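# Transfer top well plate from rack K1 to nest N1

## Task

Take the top 96-well plate off the stack rack K1 and set it in the plate nest N1. It has to rest level within the nest's locators, and its A1 well (the cut-off corner) has to be at the nest corner labelled A1. The bottom plate has to stay in K1 just as it is. The result only counts if it holds with the robot not touching it, so open the gripper and move the arm away at the end.

## Robot and tools

ROBOT. There are two five-axis arms, left_arm and right_arm, and each ends in a two-finger gripper. Joint order per arm: waist, shoulder, elbow, wrist pitch, wrist roll. The waist turns the whole arm about a vertical axis at its base, and a larger angle turns it counterclockwise seen from above. Shoulder, elbow and wrist pitch bend the arm within one vertical plane through that axis. Wrist roll spins the gripper about the direction its fingers point. The hand can therefore tilt toward or away from its own base but never sideways out of that plane. The idle arm may be parked out of the way.

GRIPPER. The pads open to at most 84 mm. Take a plate across its width, gripping the body above the base flange. Do not drive a pad down over the flange, because it can jam there and opening may not release it. In the gripper's own frame the fingers point along +z and close along y. The reported end_effector_position is the point between the pads when closed, about 2 cm short of the fingertips. Closing pushes the tips roughly 10 mm further along +z. On plates, A1 is the cut-off corner.

FRAME. All reported poses share one world frame. The origin is on the table top between the arms, +x points out over the table, +z points up, and left_arm sits on the +y side. The arm names do not tell you which side of an image an arm appears on. Reported hand positions can be off, more so when an arm is stretched far.

execute_actions. The argument is {"actions": [...]}, a list with zero or one entry, plus an optional "pictures" boolean (images come by default).
- Empty list: sends nothing and returns the current state.
- Motion: {"rows": [[12 numbers], ...], "steps": n}. Give 1 to 15 rows. n is 1 to 15 control steps of 1/30 s each and defaults to 15. One row is used per step, and the last row repeats if there are more steps than rows. Each row is a single list for both arms: left waist, shoulder, elbow, wrist pitch, wrist roll, left opening, then the same six for right_arm. Always send all 12 numbers, even for the arm you are not moving. Joint values are absolute target angles in radians, on the same scale as Joint positions, not offsets. Opening is an absolute command from -1 (closed) to +1 (fully open).
- Wait: {"steps": n} with n up to 300. It returns once n steps have passed since the previous result, and the time you spent replying is included.
Joint ranges (rad): waist -6.283..6.283, shoulder -2.059..2.094, elbow -3.927..0.192, wrist pitch -1.693..3.142, wrist roll -6.283..6.283. The whole call is refused, with nothing sent, if any target lies more than 0.010 beyond a range end and also further out than that joint's last reported angle. The real ends can differ from these by up to 0.010 either way. A target past a real end is cut at that end, and "joint sent to its limit" is reported, possibly about an earlier action. If that line is absent, it does not prove there is room left.

MOTION LIMITS. Each joint target moves at up to 3.14 rad/s and needs 0.16 s to reach that speed. An arm's joints are slowed together so that they finish together. On each step a joint's target is clamped to within 0.623 rad of its measured angle. If the targets would put the gripper more than 70 mm from where it is measured, they are all scaled back. Long moves therefore take several steps or calls. Between calls the arms keep heading for the last row you sent until they have settled or a step is HELD. Fingers already moving finish their motion.

GRIPPING. grip_measured reports the measured finger opening on the command scale. To hold a part, keep commanding an opening clearly below it, and the larger the gap, the tighter the squeeze. Pads give about 24 N each on parts up to about 6 cm wide, and some grippers give less. A fast close can hit harder. Commanding -1 gives full force. Commanding exactly grip_measured only presses lightly, and wider parts may slip. Now and then a held part may be tugged or a loose part pushed, so check the grip.

RESULTS. The state line reads left_arm: … | right_arm: …. For each arm it gives end_effector_position (m), end_effector_quat_wxyz, and linear and angular velocities (m/s, rad/s). Joint positions and Joint velocities give, per arm, the five joints in order (rad, rad/s) and then the pad gap (m, m/s; 0.084 = fully open). "joint command not followed" means a clearance check changed or blocked some joint targets, and the rest of the row was still applied. HELD flags steps on which all or part of your row was not sent. TORQUE FAULT: a joint hit its load limit, so the arm backs off a little, stays still for 10 s and drops the remainder of the call. Load limits (N m): waist 44, shoulder 44, elbow 26.4, wrist pitch 17.6, wrist roll 17.6, and the held part's weight adds to these. MOTOR HOT appears from 65 °C. At 80 °C an OVER-TEMPERATURE FAULT brakes that arm until it cools. Holding a load produces heat, even while you are only thinking.

CAMERAS. cam_high, cam_low, cam_left_wrist and cam_right_wrist are all 672x504. Calibration (K, distortion, T_world_to_cam) is supplied. cam_high looks down from about (0.80, 0.56, 1.11) and cam_low from about (1.29, -0.55, 0.28). The wrist cameras follow their hands. Actual poses can differ by a few degrees and millimetres.

zoom_image: {"camera": name, "region": [x0, y0, x1, y1]} in pixels of that camera's latest image, origin at top left, at most 504x504. It returns a sharper close-up.

finished_scene: {"scene": number of the current scene}. This is final and reports whether the goal was met. Call it only after the plate rests in N1 and the gripper has opened and moved away.

AVOID. Do not knock anything off the table, since that ends the scene. Do not let the arms collide or press on each other. Avoid drops, slams and hard pushes into the rack, nest or lower plate.

Each tool is called after ">>>" as name([rows], argument=value, ...), one row to a line, values as JSON.

## Session

>>> execute_actions(actions=[])

Scene clock: 0.00 s of 8400.00 s.
left_arm: end_effector_position=(+0.0502, +0.8120, +0.1937) grip_measured=+1.00 end_effector_quat_wxyz=(+0.188, +0.539, +0.723, -0.389) end_effector_velocity=(+0.000, -0.000, -0.000) end_effector_angular_velocity=(-0.001, -0.001, -0.001) | right_arm: end_effector_position=(+0.5978, -0.6689, +0.2290) grip_measured=+1.00 end_effector_quat_wxyz=(+0.143, -0.533, +0.782, -0.291) end_effector_velocity=(+0.000, +0.000, +0.000) end_effector_angular_velocity=(-0.000, -0.000, +0.000)
Joint positions: left_arm=[ 1.265  0.774 -2.058  2.178 -0.479  0.084] | right_arm=[-0.604  0.15  -1.028  0.217  1.428  0.084]
Joint velocities: left_arm=[-0.001  0.001 -0.    -0.     0.001  0.   ] | right_arm=[ 0. -0.  0. -0.  0.  0.]
camera_calibration (this result's frames):
cam_left_wrist: T_world_to_cam=[[0.928132, 0.117564, -0.3532, -0.0444472], [0.34159, -0.646072, 0.682574, 0.442254], [-0.147946, -0.754168, -0.639799, 0.874673], [0, 0, 0, 1]] pos_world=[0.019588, 0.950604, 0.242044]
cam_right_wrist: T_world_to_cam=[[-0.758919, 0.25557, -0.598937, 0.793601], [0.389772, 0.915087, -0.103411, 0.473659], [0.521651, -0.31193, -0.794091, -0.202509], [0, 0, 0, 1]] pos_world=[0.523299, -0.699428, 0.363489]

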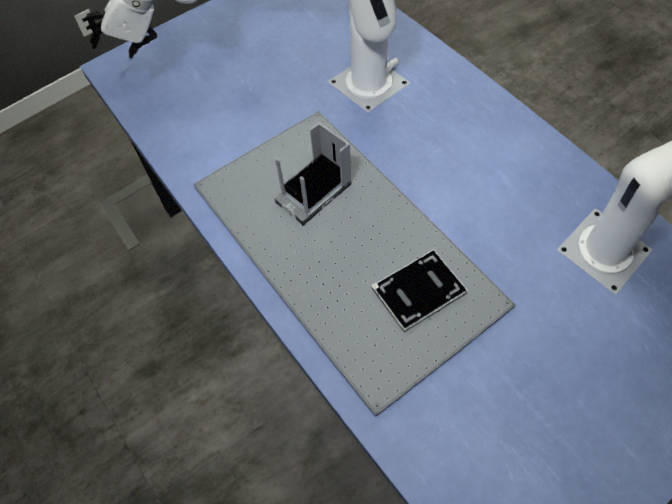

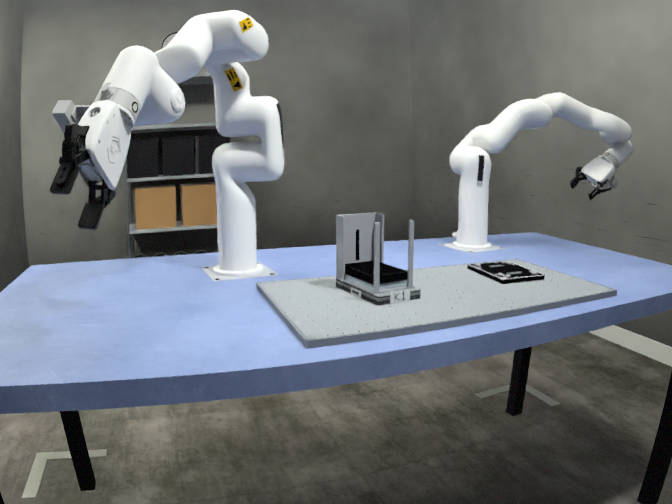

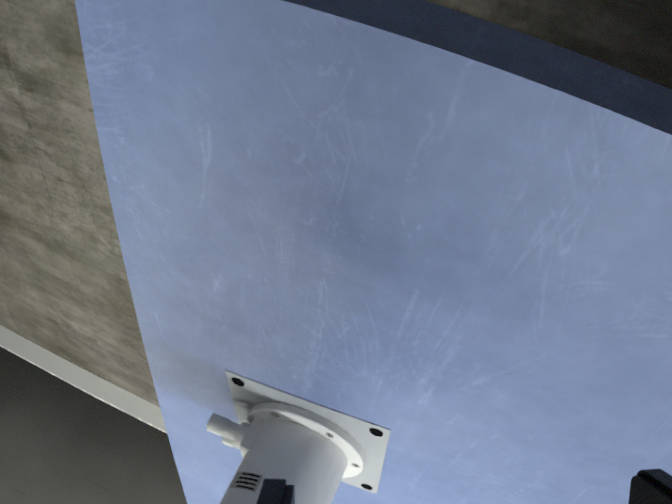

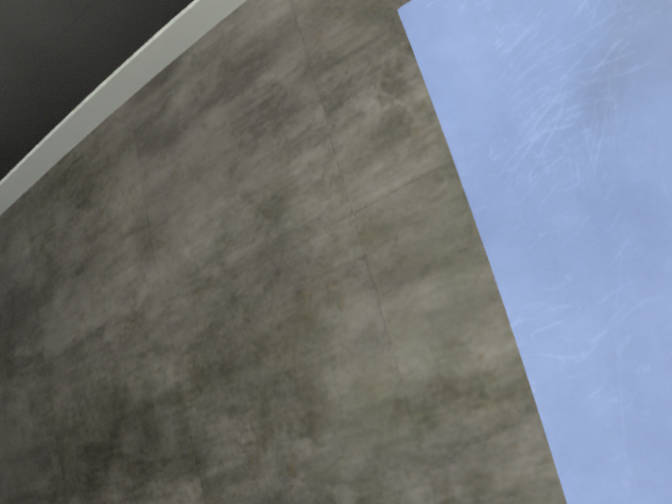

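>>> zoom_image(camera="cam_high", region=[260, 115, 370, 235])

>>> zoom_image(camera="cam_high", region=[360, 235, 480, 345])

>>> zoom_image(camera="cam_low", region=[320, 200, 440, 310])

Region (260, 115, 370, 235) of cam_high's 672x504 image, scaled by 4.200, with more detail than that image has; it fills the left 462 columns of this view, and the rest is white.

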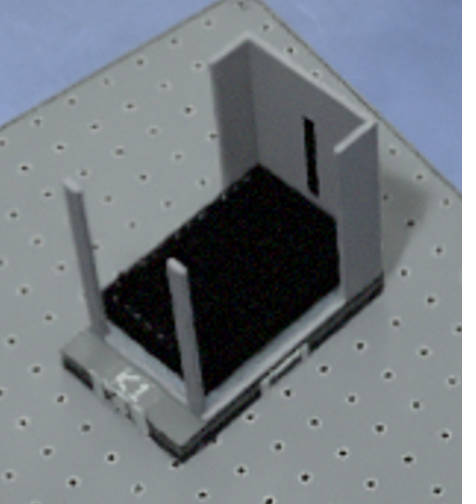

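Region (360, 235, 480, 345) of cam_high's 672x504 image, scaled by 4.200, with more detail than that image has; it fills the top 462 rows of this view, and the rest is white.

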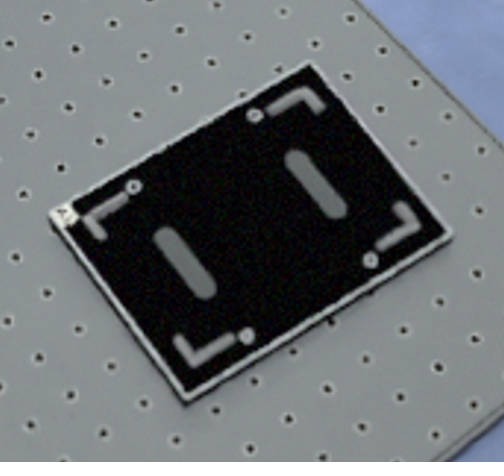

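Region (320, 200, 440, 310) of cam_low's 672x504 image, scaled by 4.200, with more detail than that image has; it fills the top 462 rows of this view, and the rest is white.

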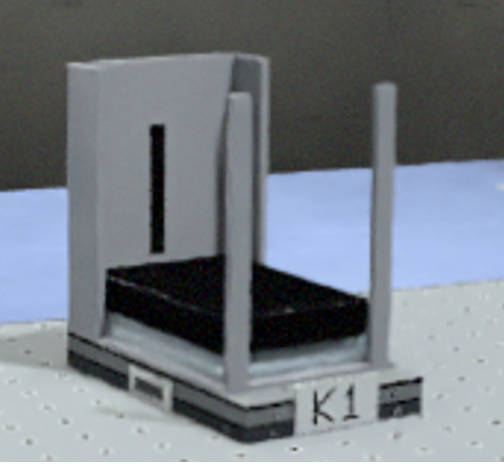

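>>> execute_actions([
  {"rows":[[1.265,0.774,-2.058,2.178,-0.479,1,-0.59,0.145,-1.027,0.23,1.415,1],[1.265,0.774,-2.058,2.178,-0.479,1,-0.56,0.134,-1.024,0.256,1.387,1],[1.265,0.774,-2.058,2.178,-0.479,1,-0.517,0.118,-1.021,0.295,1.346,1],[1.265,0.774,-2.058,2.178,-0.479,1,-0.468,0.10,-1.017,0.339,1.30,1],[1.265,0.774,-2.058,2.178,-0.479,1,-0.42,0.082,-1.013,0.383,1.254,1],[1.265,0.774,-2.058,2.178,-0.479,1,-0.37,0.063,-1.009,0.427,1.208,1],[1.265,0.774,-2.058,2.178,-0.479,1,-0.32,0.045,-1.005,0.471,1.162,1],[1.265,0.774,-2.058,2.178,-0.479,1,-0.272,0.027,-1.001,0.515,1.116,1],[1.265,0.774,-2.058,2.178,-0.479,1,-0.223,0.009,-0.997,0.559,1.07,1],[1.265,0.774,-2.058,2.178,-0.479,1,-0.174,-0.009,-0.993,0.603,1.024,1],[1.265,0.774,-2.058,2.178,-0.479,1,-0.125,-0.027,-0.989,0.646,0.978,1],[1.265,0.774,-2.058,2.178,-0.479,1,-0.077,-0.045,-0.985,0.69,0.932,1],[1.265,0.774,-2.058,2.178,-0.479,1,-0.028,-0.063,-0.982,0.734,0.886,1],[1.265,0.774,-2.058,2.178,-0.479,1,0.021,-0.082,-0.978,0.778,0.84,1],[1.265,0.774,-2.058,2.178,-0.479,1,0.07,-0.10,-0.974,0.822,0.793,1]],"steps":15},
], pictures=false)

>>> execute_actions([
  {"rows":[[1.265,0.774,-2.058,2.178,-0.479,1,0.119,-0.118,-0.97,0.866,0.747,1],[1.265,0.774,-2.058,2.178,-0.479,1,0.168,-0.136,-0.966,0.91,0.701,1],[1.265,0.774,-2.058,2.178,-0.479,1,0.217,-0.154,-0.962,0.954,0.655,1],[1.265,0.774,-2.058,2.178,-0.479,1,0.266,-0.172,-0.958,0.998,0.609,1],[1.265,0.774,-2.058,2.178,-0.479,1,0.315,-0.19,-0.954,1.042,0.563,1],[1.265,0.774,-2.058,2.178,-0.479,1,0.358,-0.206,-0.95,1.081,0.522,1],[1.265,0.774,-2.058,2.178,-0.479,1,0.396,-0.22,-0.947,1.115,0.486,1],[1.265,0.774,-2.058,2.178,-0.479,1,0.429,-0.233,-0.945,1.144,0.456,1],[1.265,0.774,-2.058,2.178,-0.479,1,0.456,-0.243,-0.943,1.169,0.43,1],[1.265,0.774,-2.058,2.178,-0.479,1,0.473,-0.249,-0.941,1.183,0.415,1],[1.265,0.774,-2.058,2.178,-0.479,1,0.4835,-0.2528,-0.9404,1.1932,0.4045,1]],"steps":15},
], pictures=false)

>>> execute_actions([
  {"steps":15},
])

>>> zoom_image(camera="cam_right_wrist", region=[270, 252, 522, 504])

Scene clock: 10.00 s of 8400.00 s.
left_arm: end_effector_position=(+0.0503, +0.8119, +0.1937) grip_measured=+1.00 end_effector_quat_wxyz=(+0.188, +0.539, +0.723, -0.389) end_effector_velocity=(-0.001, +0.000, -0.000) end_effector_angular_velocity=(-0.000, -0.001, +0.003) | right_arm: end_effector_position=(+0.6162, -0.4779, +0.2299) grip_measured=+1.00 end_effector_quat_wxyz=(-0.105, +0.761, -0.605, +0.210) end_effector_velocity=(-0.049, +0.479, +0.007) end_effector_angular_velocity=(-0.238, +0.546, +1.475)
Joint positions: left_arm=[ 1.265  0.774 -2.058  2.178 -0.479  0.084] | right_arm=[-0.293  0.035 -1.003  0.495  1.137  0.084]
Joint velocities: left_arm=[ 0.003  0.     0.    -0.     0.001  0.   ] | right_arm=[ 0.803 -0.298  0.064  0.72  -0.754  0.   ]
Steps of this call (steps 1 to 90: nothing new was sent; then 6.50 s passed at rest; steps 91 to 105: all 15 steps of this action). Readings (joint positions):
91: left_arm=[1.265 0.774 -2.058 2.178 -0.479] | right_arm=[-0.604 0.150 -1.028 0.217 1.428]
92: left_arm=[1.265 0.774 -2.058 2.178 -0.479] | right_arm=[-0.603 0.150 -1.028 0.219 1.425]
94: left_arm=[1.265 0.774 -2.058 2.178 -0.479] | right_arm=[-0.583 0.142 -1.025 0.240 1.404]
98: left_arm=[1.265 0.774 -2.058 2.178 -0.479] | right_arm=[-0.478 0.104 -1.018 0.329 1.310]
105: the state above

Scene clock: 10.50 s of 8400.00 s.
left_arm: end_effector_position=(+0.0503, +0.8119, +0.1937) grip_measured=+1.00 end_effector_quat_wxyz=(+0.188, +0.539, +0.723, -0.389) end_effector_velocity=(-0.001, +0.000, -0.001) end_effector_angular_velocity=(-0.002, +0.001, +0.002) | right_arm: end_effector_position=(+0.5320, -0.2576, +0.2370) grip_measured=+1.00 end_effector_quat_wxyz=(-0.050, +0.960, -0.258, +0.096) end_effector_velocity=(-0.281, +0.378, +0.024) end_effector_angular_velocity=(-0.288, +0.483, +1.687)
Joint positions: left_arm=[ 1.265  0.774 -2.058  2.178 -0.479  0.084] | right_arm=[ 0.127 -0.121 -0.969  0.873  0.741  0.084]
Joint velocities: left_arm=[ 0.002  0.002 -0.    -0.    -0.    -0.   ] | right_arm=[ 0.881 -0.327  0.071  0.789 -0.826  0.   ]
Steps of this call (steps 1 to 15: all 15 steps of this action). Readings (joint positions):
1: left_arm=[1.265 0.774 -2.058 2.178 -0.479] | right_arm=[-0.266 0.025 -1.001 0.519 1.112]
2: left_arm=[1.265 0.774 -2.058 2.178 -0.479] | right_arm=[-0.239 0.015 -0.999 0.543 1.086]
4: left_arm=[1.265 0.774 -2.058 2.178 -0.479] | right_arm=[-0.184 -0.005 -0.994 0.592 1.035]
8: left_arm=[1.265 0.774 -2.058 2.178 -0.479] | right_arm=[-0.074 -0.046 -0.985 0.692 0.930]
15: the state above

Scene clock: 11.00 s of 8400.00 s.
left_arm: end_effector_position=(+0.0503, +0.8119, +0.1937) grip_measured=+1.00 end_effector_quat_wxyz=(+0.188, +0.539, +0.723, -0.389) end_effector_velocity=(-0.000, +0.000, +0.000) end_effector_angular_velocity=(+0.001, +0.000, +0.001) | right_arm: end_effector_position=(+0.3981, -0.1442, +0.2500) grip_measured=+1.00 end_effector_quat_wxyz=(-0.001, +0.997, +0.078, +0.001) end_effector_velocity=(-0.024, +0.003, -0.006) end_effector_angular_velocity=(-0.034, +0.054, +0.103)
Joint positions: left_arm=[ 1.265  0.774 -2.058  2.178 -0.479  0.084] | right_arm=[ 0.478 -0.251 -0.941  1.189  0.409  0.084]
Joint velocities: left_arm=[ 0.    -0.001  0.     0.    -0.    -0.   ] | right_arm=[ 0.038 -0.01   0.012  0.062 -0.065 -0.   ]
Steps of this call (steps 1 to 15: the robot went on to your last target). Readings (joint positions):
1: left_arm=[1.265 0.774 -2.058 2.178 -0.479] | right_arm=[0.157 -0.132 -0.967 0.899 0.713]
2: left_arm=[1.265 0.774 -2.058 2.178 -0.479] | right_arm=[0.186 -0.143 -0.964 0.926 0.685]
4: left_arm=[1.265 0.774 -2.058 2.178 -0.479] | right_arm=[0.247 -0.165 -0.960 0.980 0.628]
8: left_arm=[1.265 0.774 -2.058 2.178 -0.479] | right_arm=[0.370 -0.211 -0.950 1.091 0.512]
15: the state above
camera_calibration (this result's frames):
cam_left_wrist: T_world_to_cam=[[0.928035, 0.117391, -0.353511, -0.0442837], [0.341758, -0.645827, 0.682722, 0.441898], [-0.148162, -0.754405, -0.63947, 0.874739], [0, 0, 0, 1]] pos_world=[0.0196774, 0.950496, 0.242021]
cam_right_wrist: T_world_to_cam=[[0.166012, -0.986092, 0.0079556, -0.178419], [-0.985987, -0.166118, -0.0152837, 0.443231], [0.0163927, -0.00530684, -0.999852, 0.378765], [0, 0, 0, 1]] pos_world=[0.460431, -0.100299, 0.386902]

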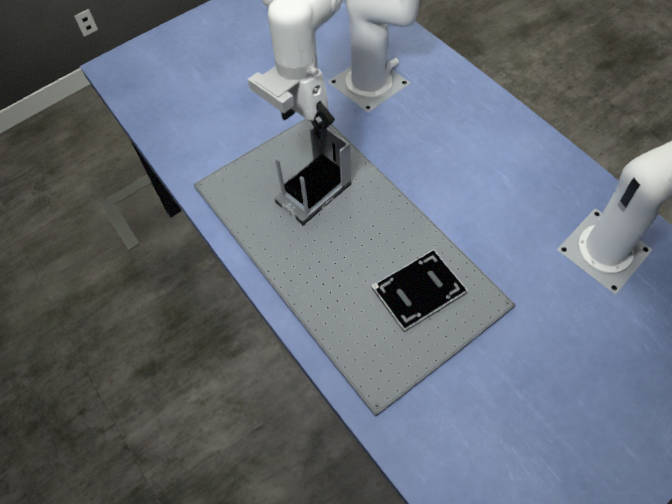

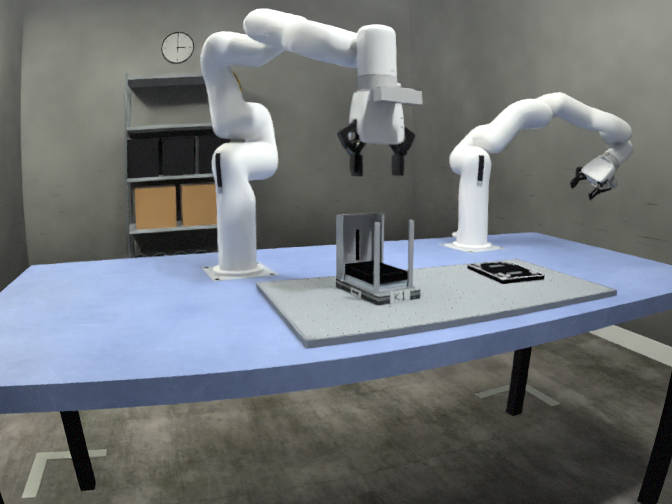

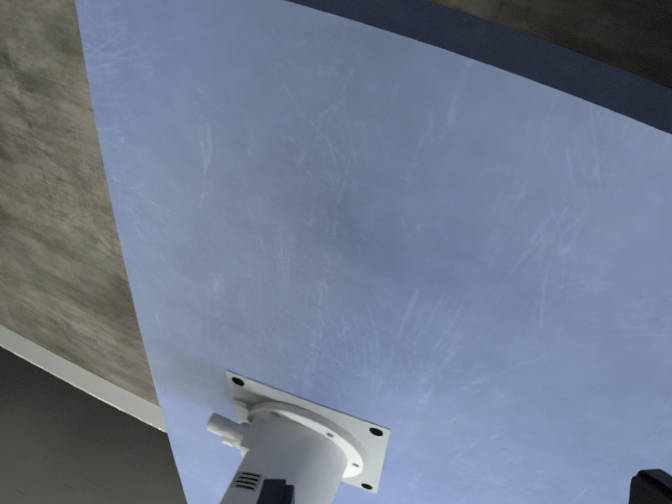

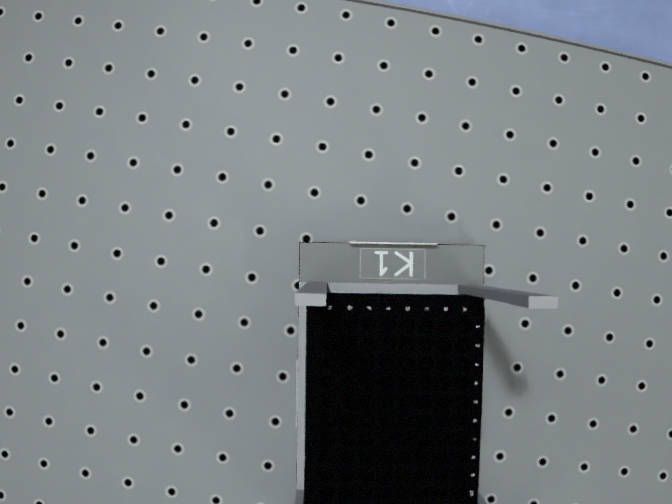

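Region (270, 252, 522, 504) of cam_right_wrist's 672x504 image, scaled by 2.000, with more detail than that image has.

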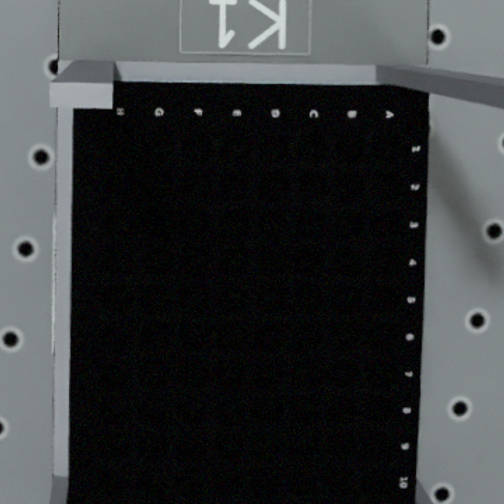

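>>> execute_actions([
  {"rows":[[1.265,0.774,-2.058,2.178,-0.479,1,0.4835,-0.2120,-0.8332,1.0452,-2.7231,1]],"steps":15},
], pictures=false)

>>> execute_actions([
  {"steps":35},
])

>>> zoom_image(camera="cam_right_wrist", region=[280, 252, 532, 504])

>>> execute_actions([
  {"rows":[[1.265,0.774,-2.058,2.178,-0.479,1,0.4835,-0.2120,-0.8332,1.0452,0.4185,1]],"steps":15},
], pictures=false)

>>> execute_actions([
  {"steps":35},
])

>>> zoom_image(camera="cam_right_wrist", region=[280, 252, 532, 504])

Scene clock: 15.60 s of 8400.00 s.
left_arm: end_effector_position=(+0.0503, +0.8119, +0.1937) grip_measured=+1.00 end_effector_quat_wxyz=(+0.188, +0.539, +0.723, -0.389) end_effector_velocity=(-0.000, +0.000, +0.001) end_effector_angular_velocity=(+0.001, -0.000, +0.001) | right_arm: end_effector_position=(+0.3959, -0.1432, +0.2022) grip_measured=+1.00 end_effector_quat_wxyz=(-0.000, +0.828, +0.560, -0.001) end_effector_velocity=(+0.005, +0.003, -0.016) end_effector_angular_velocity=(+0.021, -0.026, +2.978)
Joint positions: left_arm=[ 1.265  0.774 -2.058  2.178 -0.479  0.084] | right_arm=[ 0.484 -0.214 -0.838  1.053 -0.618  0.084]
Joint velocities: left_arm=[ 0.001 -0.001 -0.     0.     0.    -0.   ] | right_arm=[ 0.001  0.012  0.044 -0.089 -2.977  0.   ]
Steps of this call (steps 1 to 15: the robot went on to your last target; steps 16 to 90: nothing new was sent; then 1.10 s passed at rest; steps 91 to 105: all 15 steps of this action). Readings (joint positions):
91: left_arm=[1.265 0.774 -2.058 2.178 -0.479] | right_arm=[0.484 -0.253 -0.940 1.193 0.404]
92: left_arm=[1.265 0.774 -2.058 2.178 -0.479] | right_arm=[0.483 -0.253 -0.940 1.192 0.401]
94: left_arm=[1.265 0.774 -2.058 2.178 -0.479] | right_arm=[0.483 -0.251 -0.934 1.182 0.359]
98: left_arm=[1.265 0.774 -2.058 2.178 -0.479] | right_arm=[0.483 -0.233 -0.887 1.120 0.076]
105: the state above

Scene clock: 16.77 s of 8400.00 s.
left_arm: end_effector_position=(+0.0503, +0.8119, +0.1937) grip_measured=+1.00 end_effector_quat_wxyz=(+0.188, +0.539, +0.723, -0.389) end_effector_velocity=(-0.000, +0.000, +0.000) end_effector_angular_velocity=(+0.000, -0.000, +0.000) | right_arm: end_effector_position=(+0.3959, -0.1431, +0.2001) grip_measured=+1.00 end_effector_quat_wxyz=(+0.000, -0.076, +0.997, -0.000) end_effector_velocity=(+0.000, -0.000, +0.000) end_effector_angular_velocity=(+0.000, -0.001, +0.003)
Joint positions: left_arm=[ 1.265  0.774 -2.058  2.178 -0.479  0.084] | right_arm=[ 0.484 -0.212 -0.833  1.045 -2.723  0.084]
Joint velocities: left_arm=[ 0. -0. -0.  0.  0. -0.] | right_arm=[-0.    -0.001 -0.     0.    -0.004 -0.   ]
Steps of this call (steps 1 to 35: the robot went on to your last target). Readings (joint positions):
1: left_arm=[1.265 0.774 -2.058 2.178 -0.479] | right_arm=[0.484 -0.213 -0.837 1.050 -0.718]
2: left_arm=[1.265 0.774 -2.058 2.178 -0.479] | right_arm=[0.484 -0.213 -0.836 1.049 -0.817]
4: left_arm=[1.265 0.774 -2.058 2.178 -0.479] | right_arm=[0.484 -0.213 -0.835 1.047 -1.017]
8: left_arm=[1.265 0.774 -2.058 2.178 -0.479] | right_arm=[0.484 -0.212 -0.834 1.046 -1.416]
35: the state above
camera_calibration (this result's frames):
cam_left_wrist: T_world_to_cam=[[0.928035, 0.11739, -0.353511, -0.0442836], [0.341758, -0.645827, 0.682722, 0.441898], [-0.148162, -0.754405, -0.639469, 0.874739], [0, 0, 0, 1]] pos_world=[0.0196775, 0.950496, 0.242021]
cam_right_wrist: T_world_to_cam=[[-0.161574, 0.986817, 0.00922724, 0.23523], [0.986767, 0.16168, -0.012231, -0.294217], [-0.0135616, 0.00712893, -0.999883, 0.342597], [0, 0, 0, 1]] pos_world=[0.332977, -0.187003, 0.336787]

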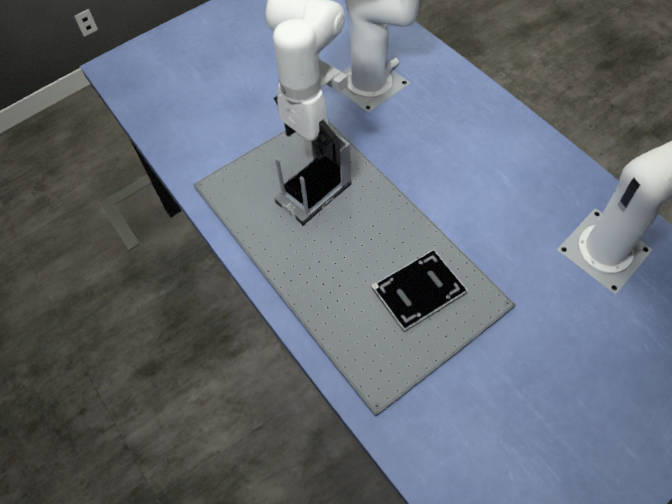

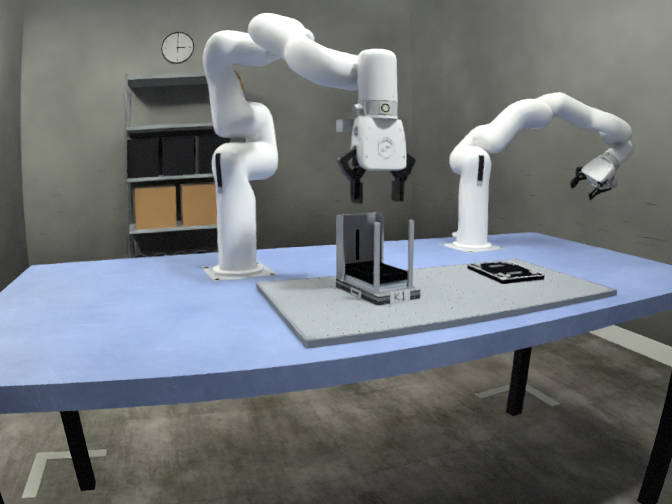

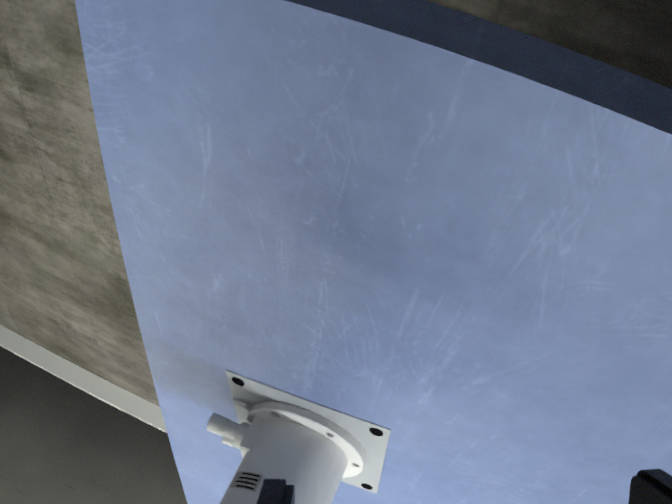

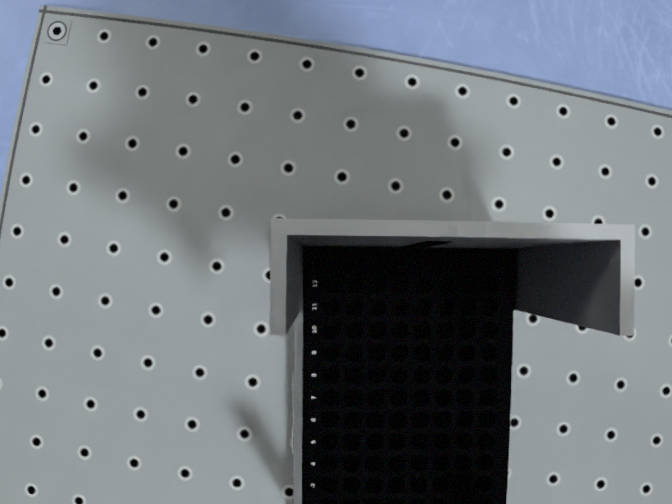

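Region (280, 252, 532, 504) of cam_right_wrist's 672x504 image, scaled by 2.000, with more detail than that image has.

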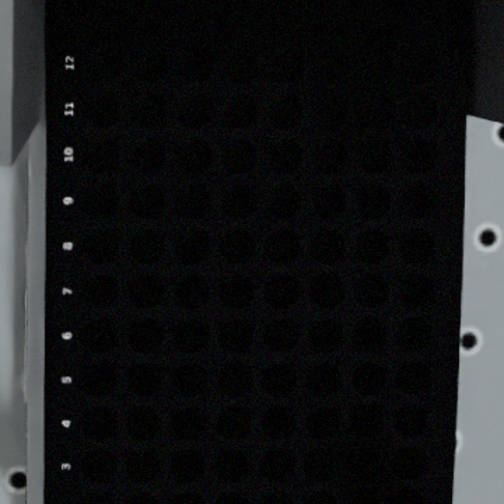

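Scene clock: 17.27 s of 8400.00 s.
left_arm: end_effector_position=(+0.0503, +0.8119, +0.1937) grip_measured=+1.00 end_effector_quat_wxyz=(+0.188, +0.539, +0.723, -0.389) end_effector_velocity=(-0.000, -0.000, -0.000) end_effector_angular_velocity=(-0.001, -0.000, +0.000) | right_arm: end_effector_position=(+0.3959, -0.1431, +0.2001) grip_measured=+1.00 end_effector_quat_wxyz=(+0.000, +0.421, +0.907, -0.000) end_effector_velocity=(-0.000, +0.000, -0.000) end_effector_angular_velocity=(-0.000, +0.000, -2.977)
Joint positions: left_arm=[ 1.265  0.774 -2.058  2.178 -0.479  0.084] | right_arm=[ 0.484 -0.212 -0.833  1.045 -1.701  0.084]
Joint velocities: left_arm=[ 0.     0.001  0.     0.     0.    -0.   ] | right_arm=[ 0.     0.     0.    -0.     2.977 -0.   ]
Steps of this call (steps 1 to 15: all 15 steps of this action). Readings (joint positions):
1: left_arm=[1.265 0.774 -2.058 2.178 -0.479] | right_arm=[0.484 -0.212 -0.833 1.045 -2.723]
2: left_arm=[1.265 0.774 -2.058 2.178 -0.479] | right_arm=[0.483 -0.212 -0.833 1.045 -2.719]
4: left_arm=[1.265 0.774 -2.058 2.178 -0.479] | right_arm=[0.483 -0.212 -0.833 1.045 -2.677]
8: left_arm=[1.265 0.774 -2.058 2.178 -0.479] | right_arm=[0.483 -0.212 -0.833 1.045 -2.394]
15: the state above

Scene clock: 18.43 s of 8400.00 s.
left_arm: end_effector_position=(+0.0503, +0.8119, +0.1937) grip_measured=+1.00 end_effector_quat_wxyz=(+0.188, +0.539, +0.723, -0.389) end_effector_velocity=(-0.001, +0.000, -0.001) end_effector_angular_velocity=(-0.001, +0.000, +0.002) | right_arm: end_effector_position=(+0.3959, -0.1431, +0.2001) grip_measured=+1.00 end_effector_quat_wxyz=(+0.000, +0.997, +0.076, +0.000) end_effector_velocity=(+0.000, -0.000, +0.000) end_effector_angular_velocity=(+0.000, -0.000, -0.004)
Joint positions: left_arm=[ 1.265  0.774 -2.058  2.178 -0.479  0.084] | right_arm=[ 0.484 -0.212 -0.833  1.045  0.418  0.084]
Joint velocities: left_arm=[ 0.002  0.001  0.    -0.     0.     0.   ] | right_arm=[-0.     0.    -0.     0.     0.004 -0.   ]
Steps of this call (steps 1 to 35: the robot went on to your last target). Readings (joint positions):
1: left_arm=[1.265 0.774 -2.058 2.178 -0.479] | right_arm=[0.484 -0.212 -0.833 1.045 -1.601]
2: left_arm=[1.265 0.774 -2.058 2.178 -0.479] | right_arm=[0.484 -0.212 -0.833 1.045 -1.501]
4: left_arm=[1.265 0.774 -2.058 2.178 -0.479] | right_arm=[0.484 -0.212 -0.833 1.045 -1.302]
8: left_arm=[1.265 0.774 -2.058 2.178 -0.479] | right_arm=[0.484 -0.212 -0.833 1.045 -0.902]
35: the state above
camera_calibration (this result's frames):
cam_left_wrist: T_world_to_cam=[[0.928035, 0.11739, -0.353511, -0.0442836], [0.341758, -0.645827, 0.682722, 0.441898], [-0.148162, -0.754405, -0.639469, 0.874739], [0, 0, 0, 1]] pos_world=[0.0196774, 0.950496, 0.242021]
cam_right_wrist: T_world_to_cam=[[0.162396, -0.986682, 0.00923966, -0.175545], [-0.986632, -0.162503, -0.0122393, 0.440719], [0.0135778, -0.00712853, -0.999882, 0.329809], [0, 0, 0, 1]] pos_world=[0.458858, -0.0992377, 0.336786]

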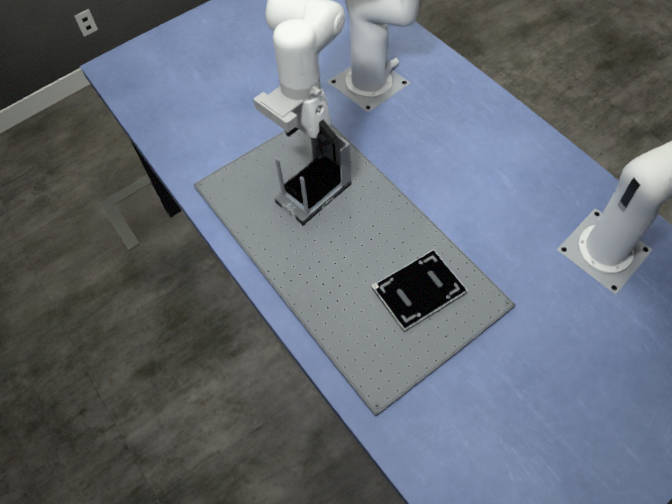

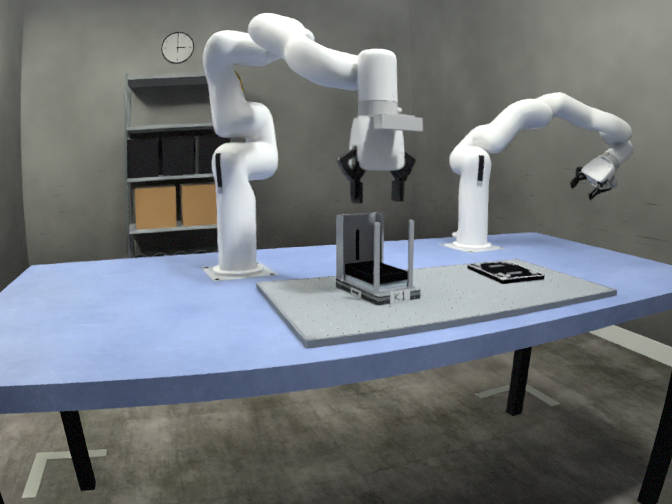

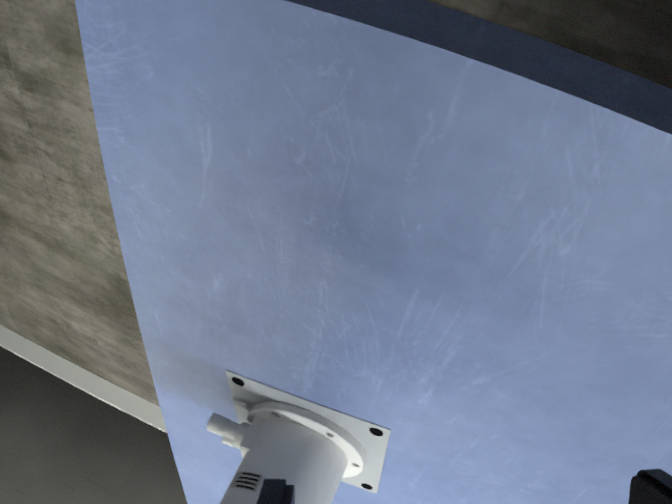

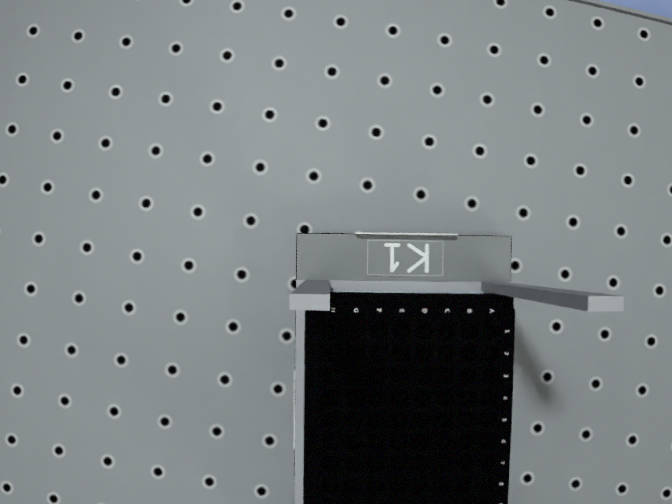

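Region (280, 252, 532, 504) of cam_right_wrist's 672x504 image, scaled by 2.000, with more detail than that image has.

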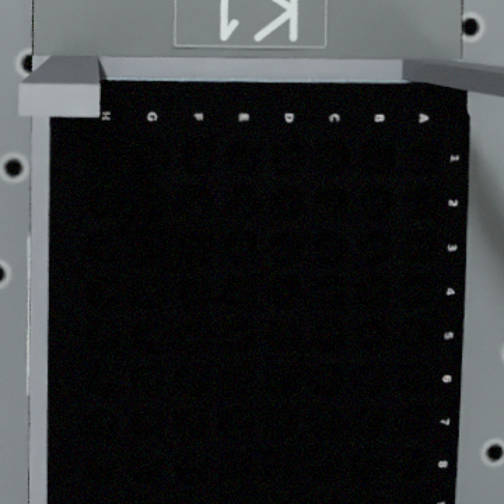

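>>> execute_actions([
  {"rows":[[1.265,0.774,-2.058,2.178,-0.479,1,0.4826,-0.2045,-0.8194,1.0239,0.4176,1],[1.265,0.774,-2.058,2.178,-0.479,1,0.4826,-0.1949,-0.8048,0.9997,0.4176,1],[1.265,0.774,-2.058,2.178,-0.479,1,0.4826,-0.1844,-0.7908,0.9752,0.4176,1],[1.265,0.774,-2.058,2.178,-0.479,1,0.4826,-0.1733,-0.7775,0.9508,0.4176,1],[1.265,0.774,-2.058,2.178,-0.479,1,0.4826,-0.1614,-0.7648,0.9262,0.4176,1],[1.265,0.774,-2.058,2.178,-0.479,1,0.4826,-0.1487,-0.7527,0.9014,0.4176,1],[1.265,0.774,-2.058,2.178,-0.479,1,0.4826,-0.1354,-0.7413,0.8767,0.4176,1],[1.265,0.774,-2.058,2.178,-0.479,1,0.4826,-0.1213,-0.7305,0.8518,0.4176,1],[1.265,0.774,-2.058,2.178,-0.479,1,0.4826,-0.1064,-0.7204,0.8268,0.4176,1],[1.265,0.774,-2.058,2.178,-0.479,1,0.4826,-0.0908,-0.7109,0.8017,0.4176,1],[1.265,0.774,-2.058,2.178,-0.479,1,0.4826,-0.0745,-0.7020,0.7765,0.4176,1],[1.265,0.774,-2.058,2.178,-0.479,1,0.4826,-0.0575,-0.6937,0.7512,0.4176,1],[1.265,0.774,-2.058,2.178,-0.479,1,0.4826,-0.0397,-0.6861,0.7258,0.4176,1],[1.265,0.774,-2.058,2.178,-0.479,1,0.4826,-0.0212,-0.6792,0.7004,0.4176,1],[1.265,0.774,-2.058,2.178,-0.479,1,0.4826,-0.0116,-0.6759,0.6875,0.4176,1]],"steps":15},
], pictures=false)

>>> execute_actions([
  {"rows":[[1.265,0.774,-2.058,2.178,-0.479,1,0.4826,-0.0045,-0.6737,0.6782,0.4176,1],[1.265,0.774,-2.058,2.178,-0.479,1,0.4826,0.0010,-0.6721,0.6711,0.4176,1],[1.265,0.774,-2.058,2.178,-0.479,1,0.4826,0.0050,-0.6710,0.6660,0.4176,1],[1.265,0.774,-2.058,2.178,-0.479,1,0.4826,0.0079,-0.6702,0.6623,0.4176,1]],"steps":15},
], pictures=false)

>>> execute_actions([
  {"steps":8},
])

>>> zoom_image(camera="cam_low", region=[330, 230, 430, 305])

>>> zoom_image(camera="cam_high", region=[270, 140, 360, 230])

Scene clock: 29.97 s of 8400.00 s.
left_arm: end_effector_position=(+0.0503, +0.8119, +0.1937) grip_measured=+1.00 end_effector_quat_wxyz=(+0.188, +0.539, +0.723, -0.389) end_effector_velocity=(-0.000, +0.000, +0.000) end_effector_angular_velocity=(+0.001, +0.000, +0.001) | right_arm: end_effector_position=(+0.3962, -0.1434, +0.1091) grip_measured=+1.00 end_effector_quat_wxyz=(+0.000, +0.997, +0.076, -0.000) end_effector_velocity=(+0.001, +0.001, -0.236) end_effector_angular_velocity=(+0.001, -0.002, +0.000)
Joint positions: left_arm=[ 1.265  0.774 -2.058  2.178 -0.479  0.084] | right_arm=[ 0.483 -0.065 -0.699  0.765  0.418  0.084]
Joint velocities: left_arm=[ 0.001 -0.001 -0.    -0.    -0.     0.   ] | right_arm=[ 0.     0.504  0.242 -0.748 -0.    -0.   ]
Steps of this call (steps 1 to 15: the robot went on to your last target; steps 16 to 90: nothing new was sent; then 8.03 s passed at rest; steps 91 to 105: all 15 steps of this action). Readings (joint positions):
91: left_arm=[1.265 0.774 -2.058 2.178 -0.479] | right_arm=[0.483 -0.212 -0.833 1.045 0.418]
92: left_arm=[1.265 0.774 -2.058 2.178 -0.479] | right_arm=[0.483 -0.211 -0.832 1.042 0.418]
94: left_arm=[1.265 0.774 -2.058 2.178 -0.479] | right_arm=[0.483 -0.204 -0.819 1.018 0.418]
98: left_arm=[1.265 0.774 -2.058 2.178 -0.479] | right_arm=[0.483 -0.165 -0.770 0.936 0.418]
105: the state above

Scene clock: 30.47 s of 8400.00 s.
left_arm: end_effector_position=(+0.0503, +0.8119, +0.1937) grip_measured=+1.00 end_effector_quat_wxyz=(+0.188, +0.539, +0.723, -0.389) end_effector_velocity=(-0.000, -0.000, -0.001) end_effector_angular_velocity=(-0.002, +0.000, +0.000) | right_arm: end_effector_position=(+0.3963, -0.1433, +0.0776) grip_measured=+1.00 end_effector_quat_wxyz=(-0.000, +0.997, +0.076, +0.000) end_effector_velocity=(-0.002, -0.001, -0.003) end_effector_angular_velocity=(-0.004, +0.006, -0.000)
Joint positions: left_arm=[ 1.265  0.774 -2.058  2.178 -0.479  0.084] | right_arm=[ 0.483  0.007 -0.671  0.662  0.418  0.084]
Joint velocities: left_arm=[ 0.     0.002 -0.    -0.     0.     0.   ] | right_arm=[-0.     0.005  0.004 -0.002  0.    -0.   ]
Steps of this call (steps 1 to 15: all 15 steps of this action). Readings (joint positions):
1: left_arm=[1.265 0.774 -2.058 2.178 -0.479] | right_arm=[0.483 -0.048 -0.692 0.741 0.418]
2: left_arm=[1.265 0.774 -2.058 2.178 -0.479] | right_arm=[0.483 -0.033 -0.685 0.720 0.418]
4: left_arm=[1.265 0.774 -2.058 2.178 -0.479] | right_arm=[0.483 -0.010 -0.676 0.690 0.418]
8: left_arm=[1.265 0.774 -2.058 2.178 -0.479] | right_arm=[0.483 0.005 -0.671 0.667 0.418]
15: the state above

Scene clock: 30.73 s of 8400.00 s.
left_arm: end_effector_position=(+0.0503, +0.8119, +0.1937) grip_measured=+1.00 end_effector_quat_wxyz=(+0.188, +0.539, +0.723, -0.389) end_effector_velocity=(+0.000, +0.000, +0.000) end_effector_angular_velocity=(+0.000, +0.000, +0.000) | right_arm: end_effector_position=(+0.3961, -0.1435, +0.0772) grip_measured=+1.00 end_effector_quat_wxyz=(-0.000, +0.997, +0.076, +0.000) end_effector_velocity=(-0.000, -0.000, -0.001) end_effector_angular_velocity=(-0.001, +0.001, +0.000)
Joint positions: left_arm=[ 1.265  0.774 -2.058  2.178 -0.479  0.084] | right_arm=[ 0.483  0.008 -0.67   0.662  0.418  0.084]
Joint velocities: left_arm=[-0.    -0.     0.    -0.    -0.001  0.   ] | right_arm=[ 0.     0.001  0.    -0.    -0.    -0.   ]
Steps of this call (steps 1 to 8: the robot went on to your last target). Readings (joint positions):
1: left_arm=[1.265 0.774 -2.058 2.178 -0.479] | right_arm=[0.483 0.007 -0.671 0.662 0.418]
2: left_arm=[1.265 0.774 -2.058 2.178 -0.479] | right_arm=[0.483 0.007 -0.670 0.662 0.418]
4: left_arm=[1.265 0.774 -2.058 2.178 -0.479] | right_arm=[0.483 0.008 -0.670 0.662 0.418]
8: the state above
camera_calibration (this result's frames):
cam_left_wrist: T_world_to_cam=[[0.928035, 0.11739, -0.353511, -0.0442837], [0.341758, -0.645827, 0.682722, 0.441898], [-0.148162, -0.754405, -0.639469, 0.874739], [0, 0, 0, 1]] pos_world=[0.0196774, 0.950496, 0.242021]
cam_right_wrist: T_world_to_cam=[[0.161969, -0.986753, 0.009156, -0.174603], [-0.9867, -0.162076, -0.0124332, 0.439409], [0.0137525, -0.00702043, -0.999881, 0.206902], [0, 0, 0, 1]] pos_world=[0.459, -0.0996204, 0.213939]

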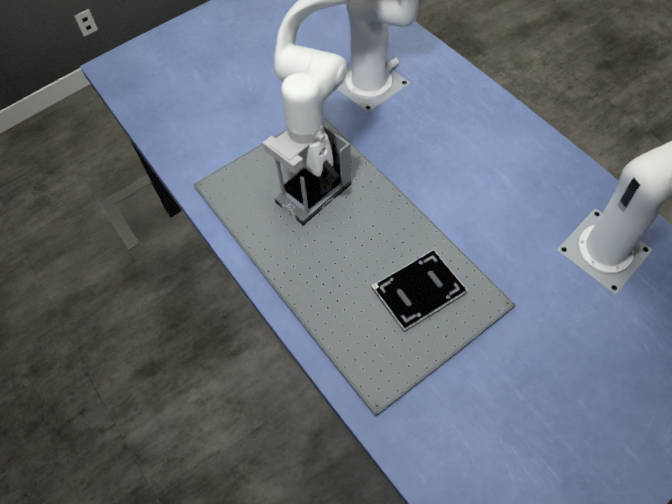

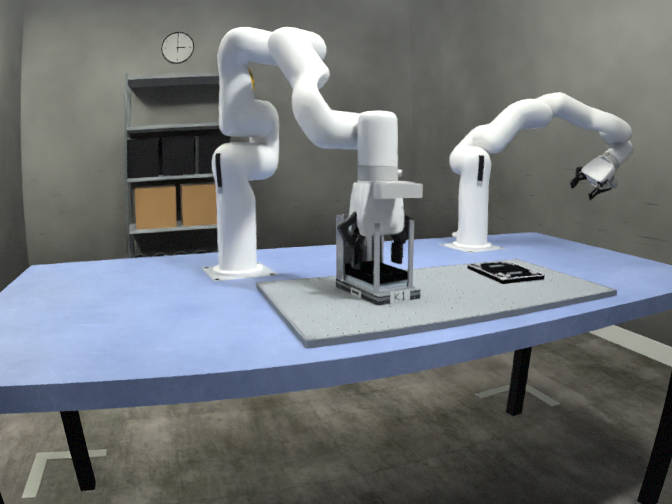

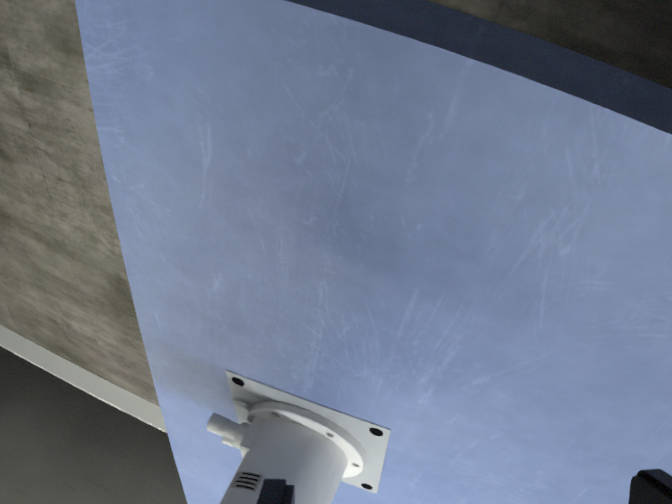

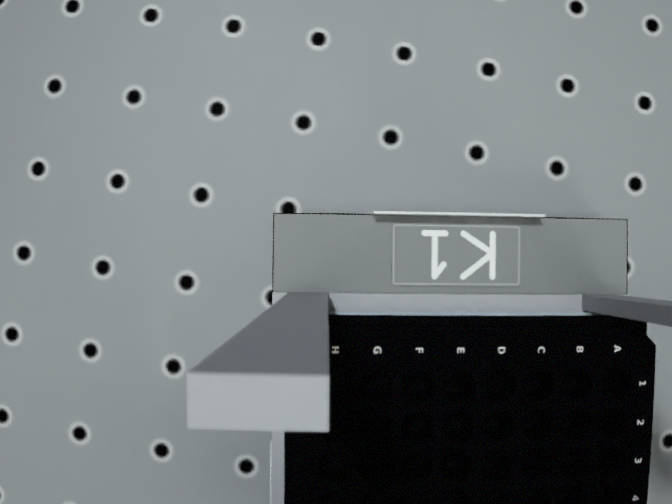

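Region (330, 230, 430, 305) of cam_low's 672x504 image, scaled by 5.040, with more detail than that image has; it fills the top 378 rows of this view, and the rest is white.

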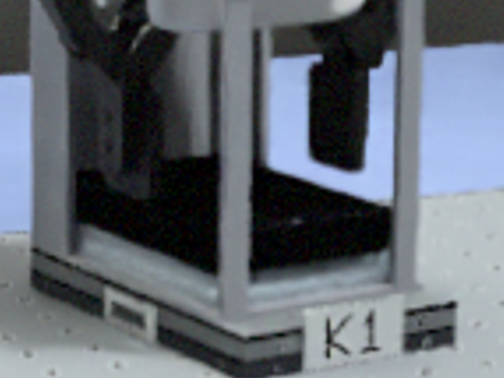

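Region (270, 140, 360, 230) of cam_high's 672x504 image, scaled by 5.600, with more detail than that image has.

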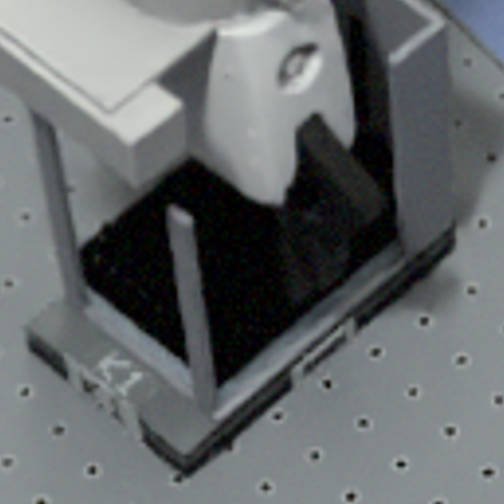

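>>> execute_actions([
  {"rows":[[1.265,0.774,-2.058,2.178,-0.479,1,0.4826,0.0104,-0.6695,0.6591,0.4176,1],[1.265,0.774,-2.058,2.178,-0.479,1,0.4826,0.0129,-0.6688,0.6559,0.4176,1],[1.265,0.774,-2.058,2.178,-0.479,1,0.4826,0.0154,-0.6682,0.6528,0.4176,1],[1.265,0.774,-2.058,2.178,-0.479,1,0.4826,0.0179,-0.6675,0.6496,0.4176,1],[1.265,0.774,-2.058,2.178,-0.479,1,0.4826,0.0205,-0.6669,0.6464,0.4176,1],[1.265,0.774,-2.058,2.178,-0.479,1,0.4826,0.0230,-0.6662,0.6432,0.4176,1],[1.265,0.774,-2.058,2.178,-0.479,1,0.4826,0.0256,-0.6656,0.6400,0.4176,1],[1.265,0.774,-2.058,2.178,-0.479,1,0.4826,0.0281,-0.6650,0.6369,0.4176,1],[1.265,0.774,-2.058,2.178,-0.479,1,0.4826,0.0307,-0.6644,0.6337,0.4176,1],[1.265,0.774,-2.058,2.178,-0.479,1,0.4826,0.0333,-0.6638,0.6305,0.4176,1],[1.265,0.774,-2.058,2.178,-0.479,1,0.4826,0.0359,-0.6632,0.6273,0.4176,1]],"steps":15},
], pictures=false)

>>> execute_actions([
  {"steps":5},
], pictures=false)

Scene clock: 34.30 s of 8400.00 s.
left_arm: end_effector_position=(+0.0503, +0.8119, +0.1937) grip_measured=+1.00 end_effector_quat_wxyz=(+0.188, +0.539, +0.723, -0.389) end_effector_velocity=(-0.000, +0.000, +0.001) end_effector_angular_velocity=(+0.001, -0.001, +0.000) | right_arm: end_effector_position=(+0.3958, -0.1437, +0.0663) grip_measured=+1.00 end_effector_quat_wxyz=(+0.000, +0.997, +0.076, -0.000) end_effector_velocity=(+0.001, +0.001, -0.005) end_effector_angular_velocity=(+0.003, -0.004, +0.001)
Joint positions: left_arm=[ 1.265  0.774 -2.058  2.178 -0.479  0.084] | right_arm=[ 0.483  0.035 -0.663  0.629  0.418  0.084]
Joint velocities: left_arm=[ 0.001 -0.002  0.     0.     0.001 -0.   ] | right_arm=[ 0.001  0.015  0.003 -0.023 -0.     0.   ]
Steps of this call (steps 1 to 15: the robot went on to your last target; steps 16 to 90: nothing new was sent; then 0.07 s passed at rest; steps 91 to 105: all 15 steps of this action). Readings (joint positions):
91: left_arm=[1.265 0.774 -2.058 2.178 -0.479] | right_arm=[0.483 0.008 -0.670 0.662 0.418]
92: left_arm=[1.265 0.774 -2.058 2.178 -0.479] | right_arm=[0.483 0.008 -0.670 0.662 0.418]
94: left_arm=[1.265 0.774 -2.058 2.178 -0.479] | right_arm=[0.483 0.011 -0.670 0.658 0.418]
98: left_arm=[1.265 0.774 -2.058 2.178 -0.479] | right_arm=[0.483 0.021 -0.667 0.646 0.418]
105: the state above

Scene clock: 34.47 s of 8400.00 s.
left_arm: end_effector_position=(+0.0503, +0.8119, +0.1937) grip_measured=+1.00 end_effector_quat_wxyz=(+0.188, +0.539, +0.723, -0.389) end_effector_velocity=(-0.000, +0.000, -0.000) end_effector_angular_velocity=(-0.000, -0.000, +0.001) | right_arm: end_effector_position=(+0.3961, -0.1435, +0.0663) grip_measured=+1.00 end_effector_quat_wxyz=(-0.000, +0.997, +0.076, +0.000) end_effector_velocity=(+0.000, +0.000, -0.000) end_effector_angular_velocity=(+0.001, -0.001, +0.000)
Joint positions: left_arm=[ 1.265  0.774 -2.058  2.178 -0.479  0.084] | right_arm=[ 0.483  0.036 -0.663  0.627  0.418  0.084]
Joint velocities: left_arm=[ 0.001  0.    -0.     0.     0.    -0.   ] | right_arm=[ 0.     0.001 -0.    -0.002 -0.    -0.   ]
Steps of this call (steps 1 to 5: the robot went on to your last target). Readings (joint positions):
1: left_arm=[1.265 0.774 -2.058 2.178 -0.479] | right_arm=[0.483 0.035 -0.663 0.628 0.418]
2: left_arm=[1.265 0.774 -2.058 2.178 -0.479] | right_arm=[0.483 0.036 -0.663 0.628 0.418]
4: left_arm=[1.265 0.774 -2.058 2.178 -0.479] | right_arm=[0.483 0.036 -0.663 0.628 0.418]
5: the state above


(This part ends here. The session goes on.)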